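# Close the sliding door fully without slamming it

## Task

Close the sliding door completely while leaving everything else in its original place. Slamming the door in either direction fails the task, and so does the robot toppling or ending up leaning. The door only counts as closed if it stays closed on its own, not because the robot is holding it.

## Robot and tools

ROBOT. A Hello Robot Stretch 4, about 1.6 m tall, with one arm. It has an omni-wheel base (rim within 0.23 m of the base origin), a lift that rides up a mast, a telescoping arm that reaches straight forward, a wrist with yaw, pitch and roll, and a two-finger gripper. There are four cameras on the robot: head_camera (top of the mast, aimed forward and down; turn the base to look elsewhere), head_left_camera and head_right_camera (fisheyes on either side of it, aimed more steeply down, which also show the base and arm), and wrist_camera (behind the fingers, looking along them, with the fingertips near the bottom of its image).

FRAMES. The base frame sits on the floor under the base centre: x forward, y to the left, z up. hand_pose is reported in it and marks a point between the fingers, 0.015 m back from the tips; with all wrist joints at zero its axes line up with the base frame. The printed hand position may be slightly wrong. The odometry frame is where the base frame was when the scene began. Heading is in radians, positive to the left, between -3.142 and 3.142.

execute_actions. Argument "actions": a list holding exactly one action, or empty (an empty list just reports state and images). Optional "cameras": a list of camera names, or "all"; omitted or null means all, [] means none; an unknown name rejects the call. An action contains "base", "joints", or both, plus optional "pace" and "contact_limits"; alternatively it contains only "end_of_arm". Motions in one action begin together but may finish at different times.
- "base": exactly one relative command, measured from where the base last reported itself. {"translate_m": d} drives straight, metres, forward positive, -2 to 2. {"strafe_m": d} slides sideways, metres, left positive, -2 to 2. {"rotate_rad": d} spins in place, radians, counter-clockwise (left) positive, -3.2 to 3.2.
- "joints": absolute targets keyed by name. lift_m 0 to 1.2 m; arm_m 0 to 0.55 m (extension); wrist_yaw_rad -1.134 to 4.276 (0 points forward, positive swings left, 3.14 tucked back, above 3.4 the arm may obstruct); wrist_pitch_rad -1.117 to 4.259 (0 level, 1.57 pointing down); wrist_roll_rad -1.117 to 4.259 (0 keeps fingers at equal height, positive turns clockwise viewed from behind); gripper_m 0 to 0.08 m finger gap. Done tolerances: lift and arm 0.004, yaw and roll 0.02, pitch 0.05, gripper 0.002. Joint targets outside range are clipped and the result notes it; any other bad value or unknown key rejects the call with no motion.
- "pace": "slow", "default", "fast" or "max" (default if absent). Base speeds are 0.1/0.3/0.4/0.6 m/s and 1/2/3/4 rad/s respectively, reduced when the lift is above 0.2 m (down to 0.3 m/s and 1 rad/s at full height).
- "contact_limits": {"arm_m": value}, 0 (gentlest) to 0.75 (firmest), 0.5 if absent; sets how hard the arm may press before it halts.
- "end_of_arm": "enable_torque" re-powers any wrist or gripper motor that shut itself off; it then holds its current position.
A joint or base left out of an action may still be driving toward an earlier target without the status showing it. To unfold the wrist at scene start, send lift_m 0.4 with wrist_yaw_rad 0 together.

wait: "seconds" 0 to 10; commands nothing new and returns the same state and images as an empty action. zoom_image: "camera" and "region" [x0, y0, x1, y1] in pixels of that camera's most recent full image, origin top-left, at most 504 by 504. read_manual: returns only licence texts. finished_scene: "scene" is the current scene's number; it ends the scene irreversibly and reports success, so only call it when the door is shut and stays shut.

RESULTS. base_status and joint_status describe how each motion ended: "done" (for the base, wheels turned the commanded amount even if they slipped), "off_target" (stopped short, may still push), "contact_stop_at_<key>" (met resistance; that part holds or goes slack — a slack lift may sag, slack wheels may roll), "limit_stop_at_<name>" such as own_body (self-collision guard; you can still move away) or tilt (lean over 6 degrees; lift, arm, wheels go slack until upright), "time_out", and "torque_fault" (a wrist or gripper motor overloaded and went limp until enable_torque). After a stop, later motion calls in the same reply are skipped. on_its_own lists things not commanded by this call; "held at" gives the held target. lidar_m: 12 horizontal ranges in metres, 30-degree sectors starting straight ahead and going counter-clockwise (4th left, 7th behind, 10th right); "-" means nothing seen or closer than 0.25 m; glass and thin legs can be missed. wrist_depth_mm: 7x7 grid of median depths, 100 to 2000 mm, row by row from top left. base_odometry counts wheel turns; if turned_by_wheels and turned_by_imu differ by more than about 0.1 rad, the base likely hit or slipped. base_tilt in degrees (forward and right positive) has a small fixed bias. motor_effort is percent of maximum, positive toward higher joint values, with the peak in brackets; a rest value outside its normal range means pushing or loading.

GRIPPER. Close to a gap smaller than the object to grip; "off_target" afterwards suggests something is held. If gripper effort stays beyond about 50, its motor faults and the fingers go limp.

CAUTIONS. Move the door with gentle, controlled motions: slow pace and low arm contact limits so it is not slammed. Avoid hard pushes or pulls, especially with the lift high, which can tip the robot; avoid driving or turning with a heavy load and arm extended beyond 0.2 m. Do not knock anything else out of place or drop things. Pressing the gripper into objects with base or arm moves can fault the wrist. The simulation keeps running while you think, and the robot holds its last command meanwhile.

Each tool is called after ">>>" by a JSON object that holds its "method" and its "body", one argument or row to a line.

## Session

>>> {"method": "execute_actions", "body": {
  "actions": []
}}

Scene clock: 0.00 s.
base_odometry: x=+0.000 y=+0.000 heading=+0.000 (m, m, rad; odometry frame)
turned_by_wheels: +0.000 (rad since the last result)
turned_by_imu: +0.000 (rad since the last result)
base_tilt: forward=+0.0 right=+0.0 (deg)
lidar_m: 1.00 0.97 1.03 1.53 1.80 0.87 0.72 0.87 0.65 0.93 1.90 1.45
base_status: not commanded
joint_positions: lift_m=+0.259 arm_m=-0.002 wrist_yaw_rad=+3.125 wrist_pitch_rad=-0.013 wrist_roll_rad=+0.006 gripper_m=+0.040
joint_status: not commanded
motor_effort: lift_m=+21 arm_m=+0 wrist_yaw_rad=+0 wrist_pitch_rad=-7 wrist_roll_rad=-1 gripper_m=+0 wheel_0=+0 wheel_1=+0 wheel_2=+0 (%)
hand_pose: x=-0.0427 y=+0.0908 z=+0.4401 quat_wxyz=(+0.008, +0.007, +0.003, +1.000) (m; base frame)
wrist_depth_mm: - 138 1618 1863 - 1921 1618 / - 127 1618 1863 - 1863 1618 / - 129 191 1863 - 1863 1618 / 133 136 1537 1863 - 1808 1618 / 1281 1430 976 891 1138 1808 1576 / 1308 1430 854 831 1118 1661 1576 / 1118 - 145 820 103 1255 1182
pictures: head_camera, head_left_camera, head_right_camera, wrist_camera
camera_calibration (this result's frames):
wrist_camera: T_world_to_cam=[[0.0428176, 0.998826, 0.0226436, -0.10306], [-0.0483532, 0.0247095, -0.998525, 0.493992], [-0.997912, 0.0416595, 0.0493544, 0.0765869], [0, 0, 0, 1]] pos_world=[0.104726, 0.0875419, 0.491817]
Images, in order (width x height): head_camera 420x560, head_left_camera 420x672, head_right_camera 420x672, wrist_camera 616x392.

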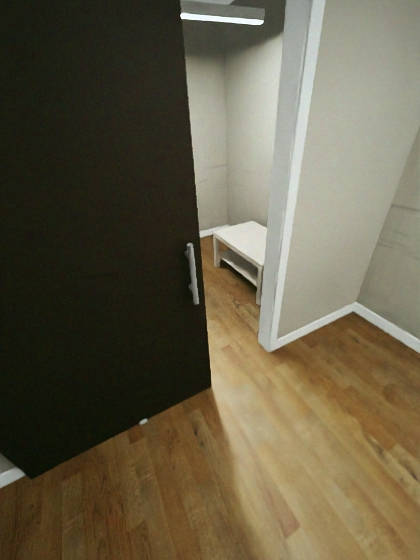

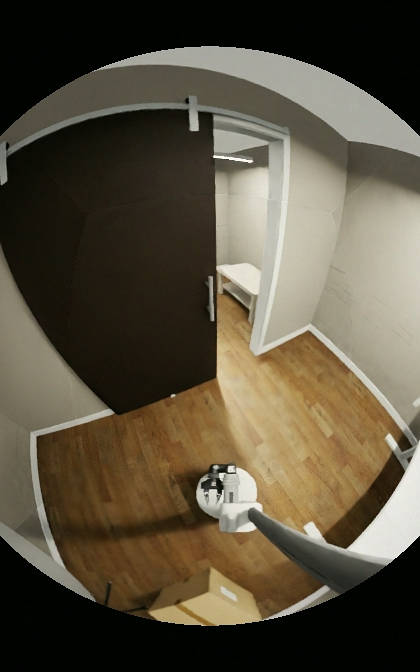

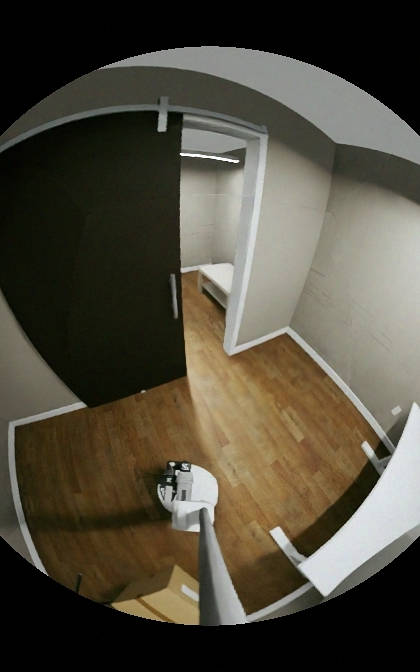

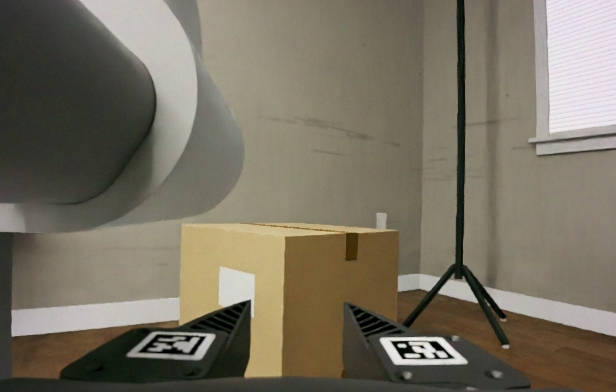

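>>> {"method": "execute_actions", "body": {
  "actions": [
    {"base":{"rotate_rad":0.497},"joints":{"lift_m":0.97,"wrist_yaw_rad":0,"wrist_pitch_rad":0,"gripper_m":0.08}}
  ],
  "cameras": []
}}

>>> {"method": "execute_actions", "body": {
  "actions": [
    {"base":{"strafe_m":-0.31},"joints":{"arm_m":0.15}}
  ]
}}

Scene clock: 6.00 s.
base_odometry: x=+0.000 y=+0.000 heading=+0.497 (m, m, rad; odometry frame)
turned_by_wheels: +0.497 (rad since the last result)
turned_by_imu: +0.499 (rad since the last result)
base_tilt: forward=+0.0 right=+0.0 (deg)
lidar_m: 0.98 1.01 1.50 1.80 0.91 0.73 0.91 0.67 0.89 1.90 1.48 0.99
base_status: done
joint_positions: lift_m=+0.970 arm_m=-0.002 wrist_yaw_rad=+0.000 wrist_pitch_rad=+0.002 wrist_roll_rad=+0.006 gripper_m=+0.080
joint_status: all done
motor_effort: lift_m=+25(22) arm_m=-1(1) wrist_yaw_rad=-1(7) wrist_pitch_rad=-6(4) wrist_roll_rad=+0(1) gripper_m=+0(1) wheel_0=-2(8) wheel_1=-1(8) wheel_2=+0(9) (%)
hand_pose: x=+0.3813 y=-0.0874 z=+1.1473 quat_wxyz=(+1.000, +0.003, +0.001, +0.000) (m; base frame)
wrist_depth_mm: 741 741 750 759 768 - - / 732 750 750 759 759 - - / 732 741 759 768 768 - - / 741 750 750 759 768 - - / 741 741 759 750 759 - - / 732 741 750 759 759 - - / - - 750 759 150 - -
pictures: none
No camera images: the call's "cameras" was empty. Leave "cameras" out to get every camera's image.

Scene clock: 8.37 s.
base_odometry: x=+0.148 y=-0.272 heading=+0.497 (m, m, rad; odometry frame)
turned_by_wheels: +0.000 (rad since the last result)
turned_by_imu: +0.000 (rad since the last result)
base_tilt: forward=+0.0 right=+0.0 (deg)
lidar_m: 0.93 1.00 1.47 2.12 0.89 0.98 0.64 0.65 0.92 1.59 1.50 1.23
base_status: done
joint_positions: lift_m=+0.970 arm_m=+0.149 wrist_yaw_rad=+0.000 wrist_pitch_rad=+0.002 wrist_roll_rad=+0.006 gripper_m=+0.080
joint_status: all done
motor_effort: lift_m=+25(25) arm_m=+7(7) wrist_yaw_rad=+0(0) wrist_pitch_rad=-6(6) wrist_roll_rad=-1(1) gripper_m=+0(1) wheel_0=+3(12) wheel_1=-1(11) wheel_2=+0(0) (%)
hand_pose: x=+0.5323 y=-0.0874 z=+1.1473 quat_wxyz=(+1.000, +0.003, +0.001, +0.000) (m; base frame)
wrist_depth_mm: 597 597 603 609 - - 768 / 591 597 609 609 - - 768 / 591 597 609 615 - - 768 / 591 597 603 615 - - 768 / 597 597 603 609 - - 759 / 591 597 603 609 - - 759 / - - 603 609 150 - -
pictures: head_camera, head_left_camera, head_right_camera, wrist_camera
camera_calibration (this result's frames):
wrist_camera: T_world_to_cam=[[-0.0262268, -0.99939, 0.0230605, -0.104027], [0.0331059, -0.0239241, -0.999165, 1.18548], [0.999108, -0.0254414, 0.0337131, -0.428082], [0, 0, 0, 1]] pos_world=[0.385725, -0.0864932, 1.20132]
Images, in order (width x height): head_camera 420x560, head_left_camera 420x672, head_right_camera 420x672, wrist_camera 616x392.

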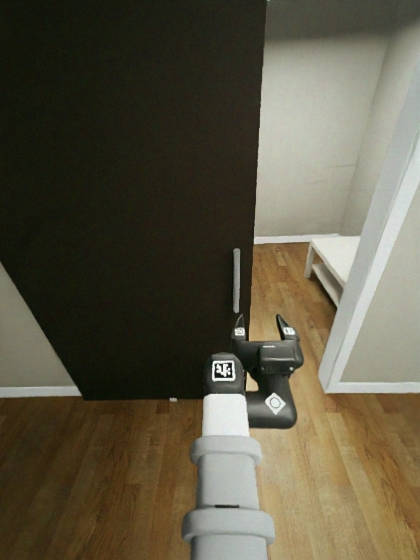

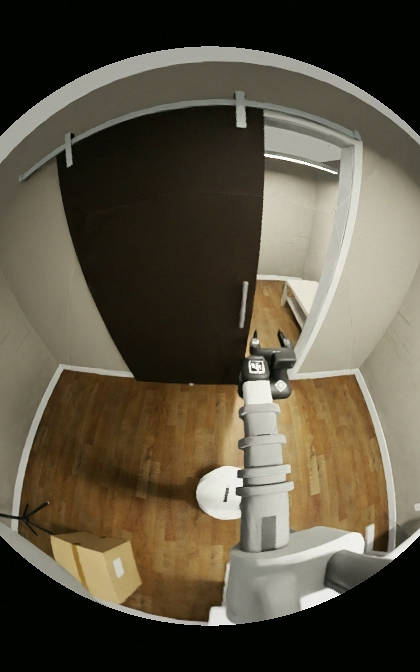

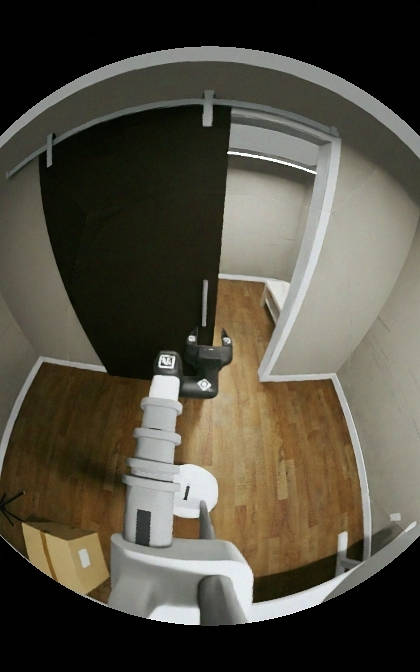

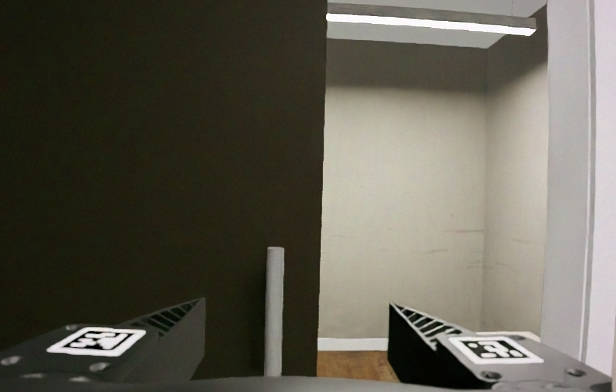

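>>> {"method": "execute_actions", "body": {
  "actions": [
    {"base":{"strafe_m":0.025},"joints":{"lift_m":0.82}}
  ],
  "cameras": []
}}

>>> {"method": "execute_actions", "body": {
  "actions": [
    {"base":{"translate_m":0.27}}
  ],
  "cameras": ["head_camera","wrist_camera"]
}}

Scene clock: 11.37 s.
base_odometry: x=+0.136 y=-0.250 heading=+0.497 (m, m, rad; odometry frame)
turned_by_wheels: +0.000 (rad since the last result)
turned_by_imu: -0.001 (rad since the last result)
base_tilt: forward=+0.0 right=+0.1 (deg)
lidar_m: 0.91 1.02 1.50 2.08 0.89 0.93 0.62 0.65 0.92 1.63 1.51 1.24
base_status: done
joint_positions: lift_m=+0.820 arm_m=+0.149 wrist_yaw_rad=+0.000 wrist_pitch_rad=+0.002 wrist_roll_rad=+0.006 gripper_m=+0.080
joint_status: all done
motor_effort: lift_m=+16(23) arm_m=+7(7) wrist_yaw_rad=+0(0) wrist_pitch_rad=-5(6) wrist_roll_rad=-1(1) gripper_m=+1(0) wheel_0=+0(10) wheel_1=-1(9) wheel_2=+0(1) (%)
hand_pose: x=+0.5323 y=-0.0874 z=+0.9981 quat_wxyz=(+1.000, +0.003, +0.001, +0.000) (m; base frame)
wrist_depth_mm: 597 603 603 609 - - 809 / 591 597 609 609 - - 809 / 591 597 603 609 - - 820 / 591 597 609 609 - - 798 / 591 603 603 615 - - 798 / 597 597 603 609 - - 788 / - - 603 609 150 - -
pictures: none
No camera images: the call's "cameras" was empty. Leave "cameras" out to get every camera's image.

Scene clock: 13.73 s.
base_odometry: x=+0.373 y=-0.122 heading=+0.497 (m, m, rad; odometry frame)
turned_by_wheels: +0.000 (rad since the last result)
turned_by_imu: -0.001 (rad since the last result)
base_tilt: forward=+0.0 right=+0.0 (deg)
lidar_m: 0.65 0.74 1.03 2.10 1.29 1.08 0.89 0.90 1.33 1.62 1.10 1.04
base_status: done
joint_positions: lift_m=+0.820 arm_m=+0.149 wrist_yaw_rad=+0.000 wrist_pitch_rad=+0.002 wrist_roll_rad=+0.006 gripper_m=+0.080
joint_status: not commanded
motor_effort: lift_m=+16(16) arm_m=+7(7) wrist_yaw_rad=+0(0) wrist_pitch_rad=-6(6) wrist_roll_rad=-1(1) gripper_m=+0(2) wheel_0=+3(9) wheel_1=+1(8) wheel_2=-1(13) (%)
hand_pose: x=+0.5323 y=-0.0874 z=+0.9981 quat_wxyz=(+1.000, +0.003, +0.001, +0.000) (m; base frame)
wrist_depth_mm: 334 338 340 343 - - - / 334 336 340 342 - - - / 334 338 340 343 - - - / 334 336 340 342 - - - / 334 338 340 342 - - - / 334 336 340 342 - - - / - - 340 343 150 - -
pictures: head_camera, wrist_camera
camera_calibration (this result's frames):
wrist_camera: T_world_to_cam=[[-0.0262597, -0.999389, 0.0230607, -0.100574], [0.0331051, -0.0239254, -0.999165, 1.03635], [0.999107, -0.0254744, 0.0337132, -0.42308], [0, 0, 0, 1]] pos_world=[0.385753, -0.0864954, 1.05207]
Images, in order (width x height): head_camera 420x560, wrist_camera 616x392.

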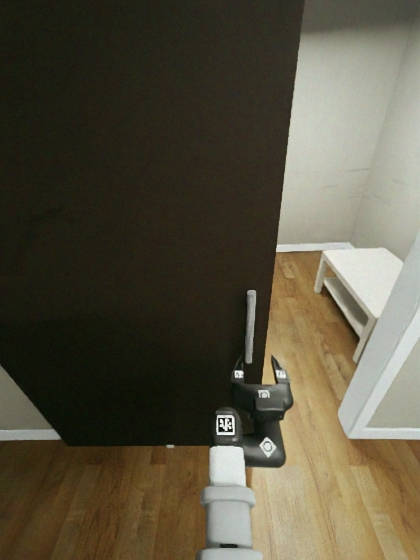

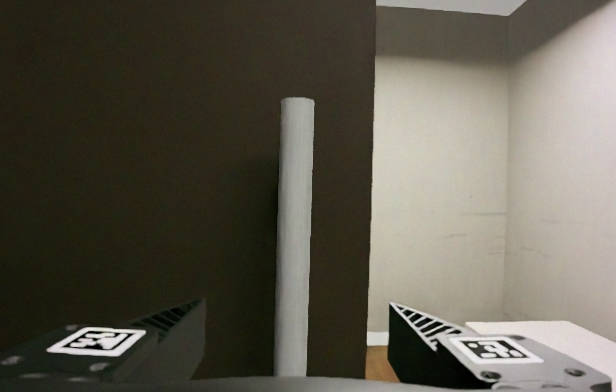

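>>> {"method": "execute_actions", "body": {
  "actions": [
    {"joints":{"arm_m":0.295},"contact_limits":{"arm_m":0.2}}
  ],
  "cameras": ["wrist_camera"]
}}

>>> {"method": "execute_actions", "body": {
  "actions": [
    {"base":{"strafe_m":-0.5},"pace":"slow"}
  ]
}}

Scene clock: 16.27 s.
base_odometry: x=+0.373 y=-0.122 heading=+0.497 (m, m, rad; odometry frame)
turned_by_wheels: +0.000 (rad since the last result)
turned_by_imu: -0.001 (rad since the last result)
base_tilt: forward=+0.1 right=+0.1 (deg)
lidar_m: 0.65 0.73 1.01 2.10 1.30 1.10 0.91 0.94 1.32 1.62 1.09 1.01
base_status: not commanded
joint_positions: lift_m=+0.820 arm_m=+0.294 wrist_yaw_rad=+0.000 wrist_pitch_rad=+0.002 wrist_roll_rad=+0.006 gripper_m=+0.080
joint_status: all done
motor_effort: lift_m=+16(16) arm_m=+7(7) wrist_yaw_rad=+0(0) wrist_pitch_rad=-6(6) wrist_roll_rad=-1(1) gripper_m=+2(1) wheel_0=+3(3) wheel_1=+1(1) wheel_2=-1(1) (%)
contact_limits: arm_m 0.2
hand_pose: x=+0.6773 y=-0.0874 z=+0.9981 quat_wxyz=(+1.000, +0.003, +0.001, +0.000) (m; base frame)
wrist_depth_mm: 194 195 198 132 200 - - / 193 195 198 132 201 - - / 193 196 197 132 201 - - / 194 196 197 133 201 - - / 194 195 197 132 202 - - / 194 195 197 132 200 - - / - - 197 132 150 - -
pictures: wrist_camera
camera_calibration (this result's frames):
wrist_camera: T_world_to_cam=[[-0.0261059, -0.999393, 0.0230608, -0.0968396], [0.0331041, -0.0239203, -0.999166, 1.03155], [0.999111, -0.0253207, 0.0337085, -0.567895], [0, 0, 0, 1]] pos_world=[0.530713, -0.0864852, 1.05207]
Images, in order (width x height): wrist_camera 616x392.

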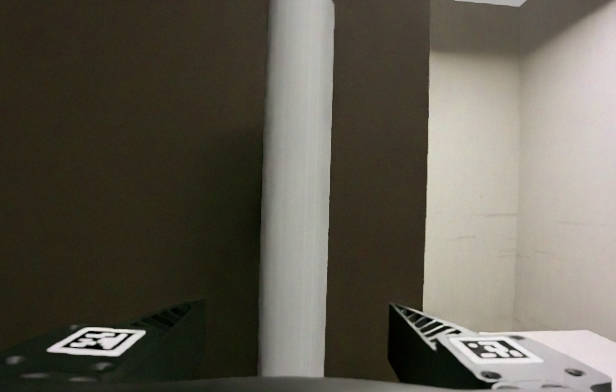

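Scene clock: 22.40 s.
base_odometry: x=+0.612 y=-0.561 heading=+0.498 (m, m, rad; odometry frame)
turned_by_wheels: +0.001 (rad since the last result)
turned_by_imu: +0.005 (rad since the last result)
base_tilt: forward=+0.0 right=+0.1 (deg)
lidar_m: 0.65 0.74 1.02 2.60 1.46 0.94 0.91 0.94 1.16 1.12 1.11 0.78
base_status: done
joint_positions: lift_m=+0.820 arm_m=+0.294 wrist_yaw_rad=+0.005 wrist_pitch_rad=+0.002 wrist_roll_rad=+0.006 gripper_m=+0.080
joint_status: not commanded
motor_effort: lift_m=+16(16) arm_m=+7(7) wrist_yaw_rad=-13(51) wrist_pitch_rad=-6(6) wrist_roll_rad=-1(1) gripper_m=-1(1) wheel_0=+9(28) wheel_1=-1(8) wheel_2=+2(4) (%)
hand_pose: x=+0.6778 y=-0.0864 z=+0.9981 quat_wxyz=(+1.000, +0.003, +0.001, +0.002) (m; base frame)
wrist_depth_mm: 193 195 128 196 271 243 257 / 193 195 128 196 270 243 256 / 193 195 129 196 270 243 257 / 193 195 129 197 267 243 257 / 194 195 130 196 289 244 257 / 193 195 130 196 198 243 257 / - - 128 196 150 - -
pictures: head_camera, head_left_camera, head_right_camera, wrist_camera
camera_calibration (this result's frames):
wrist_camera: T_world_to_cam=[[-0.02167, -0.999499, 0.0230585, -0.0988968], [0.0333606, -0.023774, -0.999161, 1.03143], [0.999208, -0.0208825, 0.033859, -0.568156], [0, 0, 0, 1]] pos_world=[0.531154, -0.0861907, 1.05208]
Images, in order (width x height): head_camera 420x560, head_left_camera 420x672, head_right_camera 420x672, wrist_camera 616x392.

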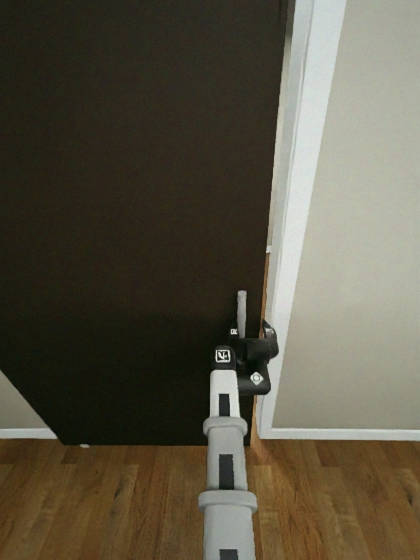

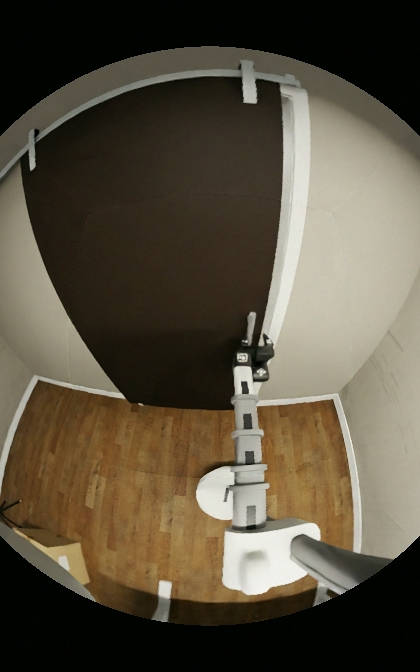

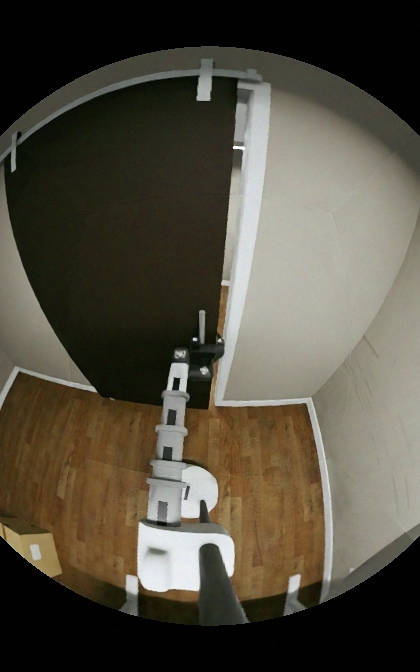

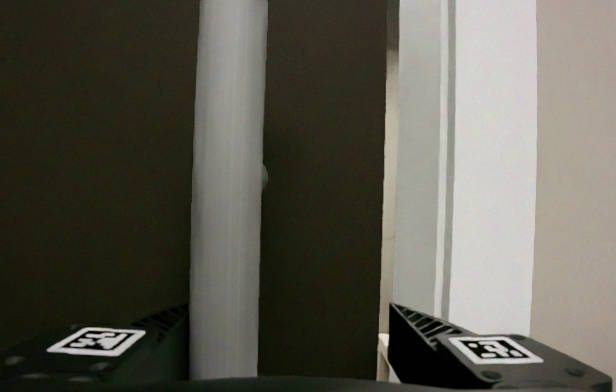

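>>> {"method": "zoom_image", "body": {
  "camera": "head_right_camera",
  "region": [170, 45, 290, 135]
}}

Region (170, 45, 290, 135) of head_right_camera's 420x672 image, scaled by 4.200, with more detail than that image has; it fills the top 378 rows of this view, and the rest is white.

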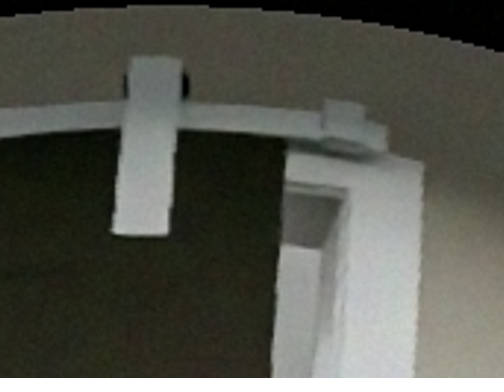

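>>> {"method": "execute_actions", "body": {
  "actions": [
    {"base":{"strafe_m":-0.085},"pace":"slow"}
  ],
  "cameras": ["head_right_camera"]
}}

>>> {"method": "zoom_image", "body": {
  "camera": "head_right_camera",
  "region": [170, 45, 290, 135]
}}

Scene clock: 25.40 s.
base_odometry: x=+0.652 y=-0.635 heading=+0.499 (m, m, rad; odometry frame)
turned_by_wheels: +0.001 (rad since the last result)
turned_by_imu: +0.001 (rad since the last result)
base_tilt: forward=+0.1 right=+0.0 (deg)
lidar_m: 0.64 0.74 1.01 2.67 1.53 0.95 0.90 0.95 1.09 1.03 1.09 0.79
base_status: done
joint_positions: lift_m=+0.820 arm_m=+0.294 wrist_yaw_rad=+0.005 wrist_pitch_rad=+0.002 wrist_roll_rad=+0.006 gripper_m=+0.080
joint_status: not commanded
motor_effort: lift_m=+15(16) arm_m=+6(7) wrist_yaw_rad=-13(31) wrist_pitch_rad=-6(5) wrist_roll_rad=-1(1) gripper_m=+1(0) wheel_0=+10(21) wheel_1=-2(4) wheel_2=+1(1) (%)
hand_pose: x=+0.6778 y=-0.0864 z=+0.9981 quat_wxyz=(+1.000, +0.003, +0.001, +0.002) (m; base frame)
wrist_depth_mm: 193 194 128 196 241 256 256 / 193 194 128 196 240 255 256 / 193 194 129 196 241 255 256 / 193 194 129 196 241 255 255 / 193 195 129 196 241 255 257 / 193 194 129 196 197 255 256 / - - 129 196 150 - -
pictures: head_right_camera
Images, in order (width x height): head_right_camera 420x672.

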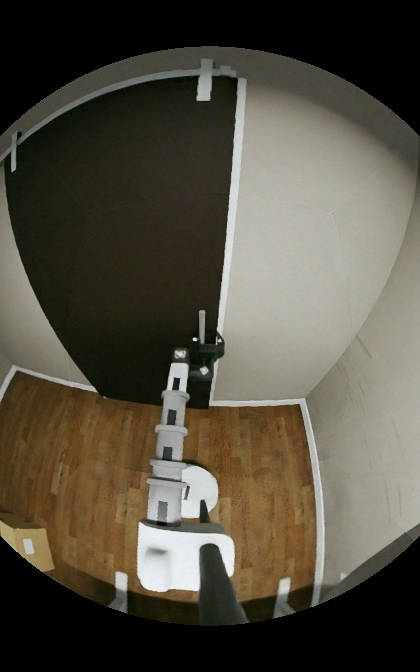

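Region (170, 45, 290, 135) of head_right_camera's 420x672 image, scaled by 4.200, with more detail than that image has; it fills the top 378 rows of this view, and the rest is white.

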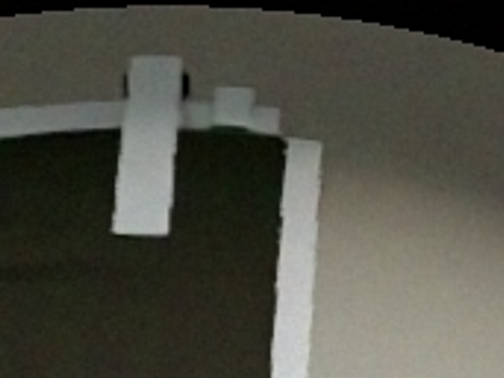

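>>> {"method": "execute_actions", "body": {
  "actions": [
    {"base":{"strafe_m":-0.03},"pace":"slow"}
  ],
  "cameras": ["head_right_camera"]
}}

>>> {"method": "zoom_image", "body": {
  "camera": "head_right_camera",
  "region": [170, 45, 290, 135]
}}

Scene clock: 27.43 s.
base_odometry: x=+0.666 y=-0.661 heading=+0.501 (m, m, rad; odometry frame)
turned_by_wheels: +0.003 (rad since the last result)
turned_by_imu: +0.003 (rad since the last result)
base_tilt: forward=+0.0 right=+0.0 (deg)
lidar_m: 0.62 0.74 1.03 2.73 1.55 0.94 0.90 0.95 1.06 1.01 1.06 0.78
base_status: done
joint_positions: lift_m=+0.820 arm_m=+0.294 wrist_yaw_rad=+0.016 wrist_pitch_rad=+0.002 wrist_roll_rad=+0.006 gripper_m=+0.080
joint_status: not commanded
on_its_own: wrist_yaw_rad is at rest, and its effort (-45) is outside its rest range (-13 to +13)
motor_effort: lift_m=+16(15) arm_m=+7(7) wrist_yaw_rad=-45(46) wrist_pitch_rad=-6(5) wrist_roll_rad=-1(1) gripper_m=+0(1) wheel_0=+24(23) wheel_1=+5(5) wheel_2=+3(3) (%)
hand_pose: x=+0.6787 y=-0.0840 z=+0.9981 quat_wxyz=(+1.000, +0.003, +0.001, +0.008) (m; base frame)
wrist_depth_mm: 195 195 127 195 251 250 251 / 195 195 128 195 251 251 250 / 196 195 128 196 251 251 251 / 196 195 129 195 251 252 250 / 195 195 128 195 251 250 251 / 196 195 128 195 195 251 250 / - - 128 195 150 - -
pictures: head_right_camera
Images, in order (width x height): head_right_camera 420x672.

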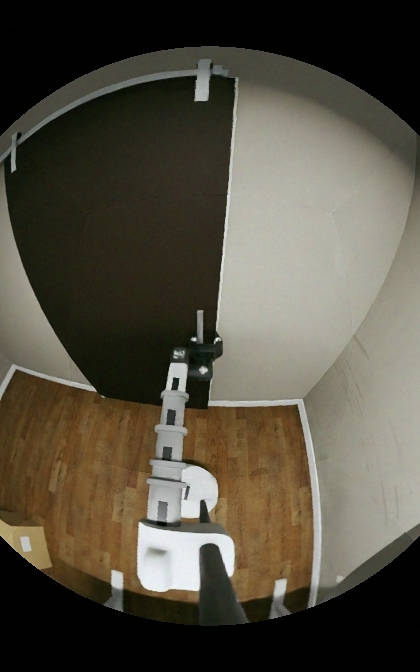

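Region (170, 45, 290, 135) of head_right_camera's 420x672 image, scaled by 4.200, with more detail than that image has; it fills the top 378 rows of this view, and the rest is white.

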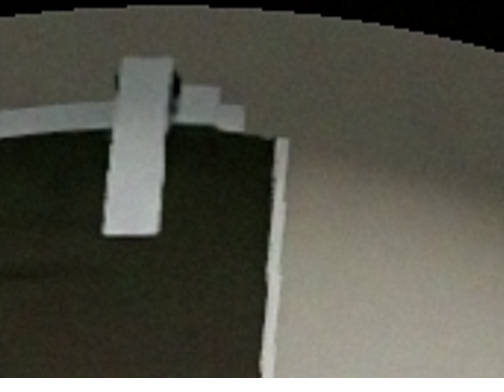

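At the stop with sustained load. Release.

>>> {"method": "execute_actions", "body": {
  "actions": [
    {"base":{"strafe_m":0.025},"pace":"slow"}
  ],
  "cameras": ["wrist_camera"]
}}

>>> {"method": "execute_actions", "body": {
  "actions": [
    {"joints":{"arm_m":0.1}}
  ],
  "cameras": ["wrist_camera","head_right_camera"]
}}

Scene clock: 29.30 s.
base_odometry: x=+0.654 y=-0.639 heading=+0.501 (m, m, rad; odometry frame)
turned_by_wheels: +0.000 (rad since the last result)
turned_by_imu: -0.001 (rad since the last result)
base_tilt: forward=+0.0 right=+0.1 (deg)
lidar_m: 0.67 0.74 1.05 2.69 1.53 0.94 0.91 0.96 1.08 1.03 1.08 0.79
base_status: done
joint_positions: lift_m=+0.820 arm_m=+0.294 wrist_yaw_rad=+0.000 wrist_pitch_rad=+0.002 wrist_roll_rad=+0.006 gripper_m=+0.080
joint_status: not commanded
motor_effort: lift_m=+16(16) arm_m=+7(7) wrist_yaw_rad=-1(45) wrist_pitch_rad=-6(5) wrist_roll_rad=-2(0) gripper_m=-1(1) wheel_0=-5(22) wheel_1=+3(10) wheel_2=+2(4) (%)
hand_pose: x=+0.6774 y=-0.0874 z=+0.9981 quat_wxyz=(+1.000, +0.003, +0.001, +0.000) (m; base frame)
wrist_depth_mm: 193 194 195 196 198 256 257 / 193 194 195 196 198 256 256 / 193 194 195 197 198 256 257 / 193 195 195 196 198 257 257 / 193 195 195 196 198 256 258 / 193 194 145 196 198 256 257 / - - 129 196 150 - -
pictures: wrist_camera
camera_calibration (this result's frames):
wrist_camera: T_world_to_cam=[[-0.0260469, -0.999395, 0.0230574, -0.0968616], [0.0332354, -0.0239182, -0.999161, 1.03149], [0.999108, -0.0252588, 0.0338382, -0.568097], [0, 0, 0, 1]] pos_world=[0.530785, -0.0864811, 1.05208]
Images, in order (width x height): wrist_camera 616x392.

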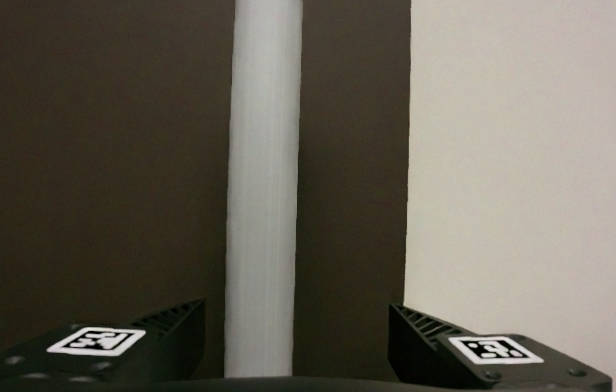

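Scene clock: 30.97 s.
base_odometry: x=+0.654 y=-0.639 heading=+0.501 (m, m, rad; odometry frame)
turned_by_wheels: +0.000 (rad since the last result)
turned_by_imu: -0.001 (rad since the last result)
base_tilt: forward=+0.0 right=+0.1 (deg)
lidar_m: 0.65 0.75 1.03 2.69 1.53 0.94 0.89 0.94 1.07 1.02 1.09 0.80
base_status: not commanded
joint_positions: lift_m=+0.820 arm_m=+0.101 wrist_yaw_rad=+0.000 wrist_pitch_rad=+0.003 wrist_roll_rad=+0.006 gripper_m=+0.080
joint_status: all done
motor_effort: lift_m=+15(16) arm_m=-7(9) wrist_yaw_rad=+1(1) wrist_pitch_rad=-5(7) wrist_roll_rad=-1(1) gripper_m=+1(1) wheel_0=-5(5) wheel_1=+3(3) wheel_2=+1(2) (%)
hand_pose: x=+0.4848 y=-0.0875 z=+0.9981 quat_wxyz=(+1.000, +0.003, +0.001, +0.000) (m; base frame)
wrist_depth_mm: 382 384 384 387 445 449 452 / 379 387 384 387 445 449 452 / 379 382 387 389 445 452 452 / 382 387 384 389 445 449 452 / 379 384 387 387 449 452 452 / 382 382 384 389 445 449 455 / - - 384 389 150 - -
pictures: head_right_camera, wrist_camera
camera_calibration (this result's frames):
wrist_camera: T_world_to_cam=[[-0.0264789, -0.999383, 0.0230623, -0.101763], [0.0330289, -0.0239324, -0.999168, 1.03795], [0.999104, -0.0256952, 0.0336423, -0.375552], [0, 0, 0, 1]] pos_world=[0.338238, -0.08651, 1.05206]
Images, in order (width x height): head_right_camera 420x672, wrist_camera 616x392.

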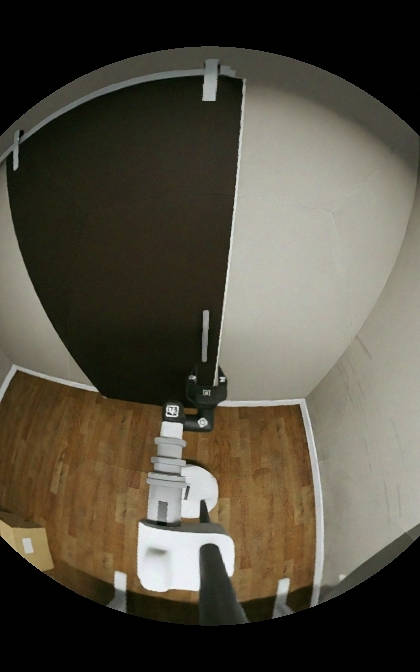

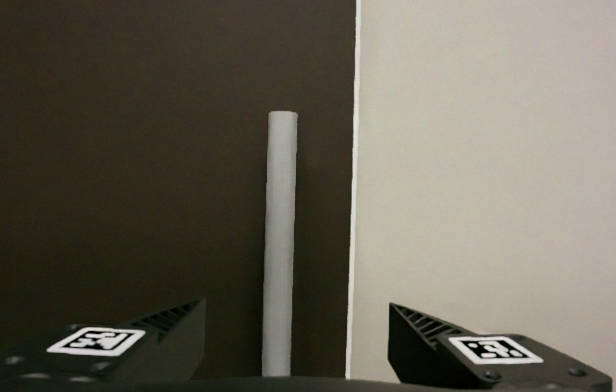

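>>> {"method": "finished_scene", "body": {
  "scene": 2
}}

The scene is finished: the task was done.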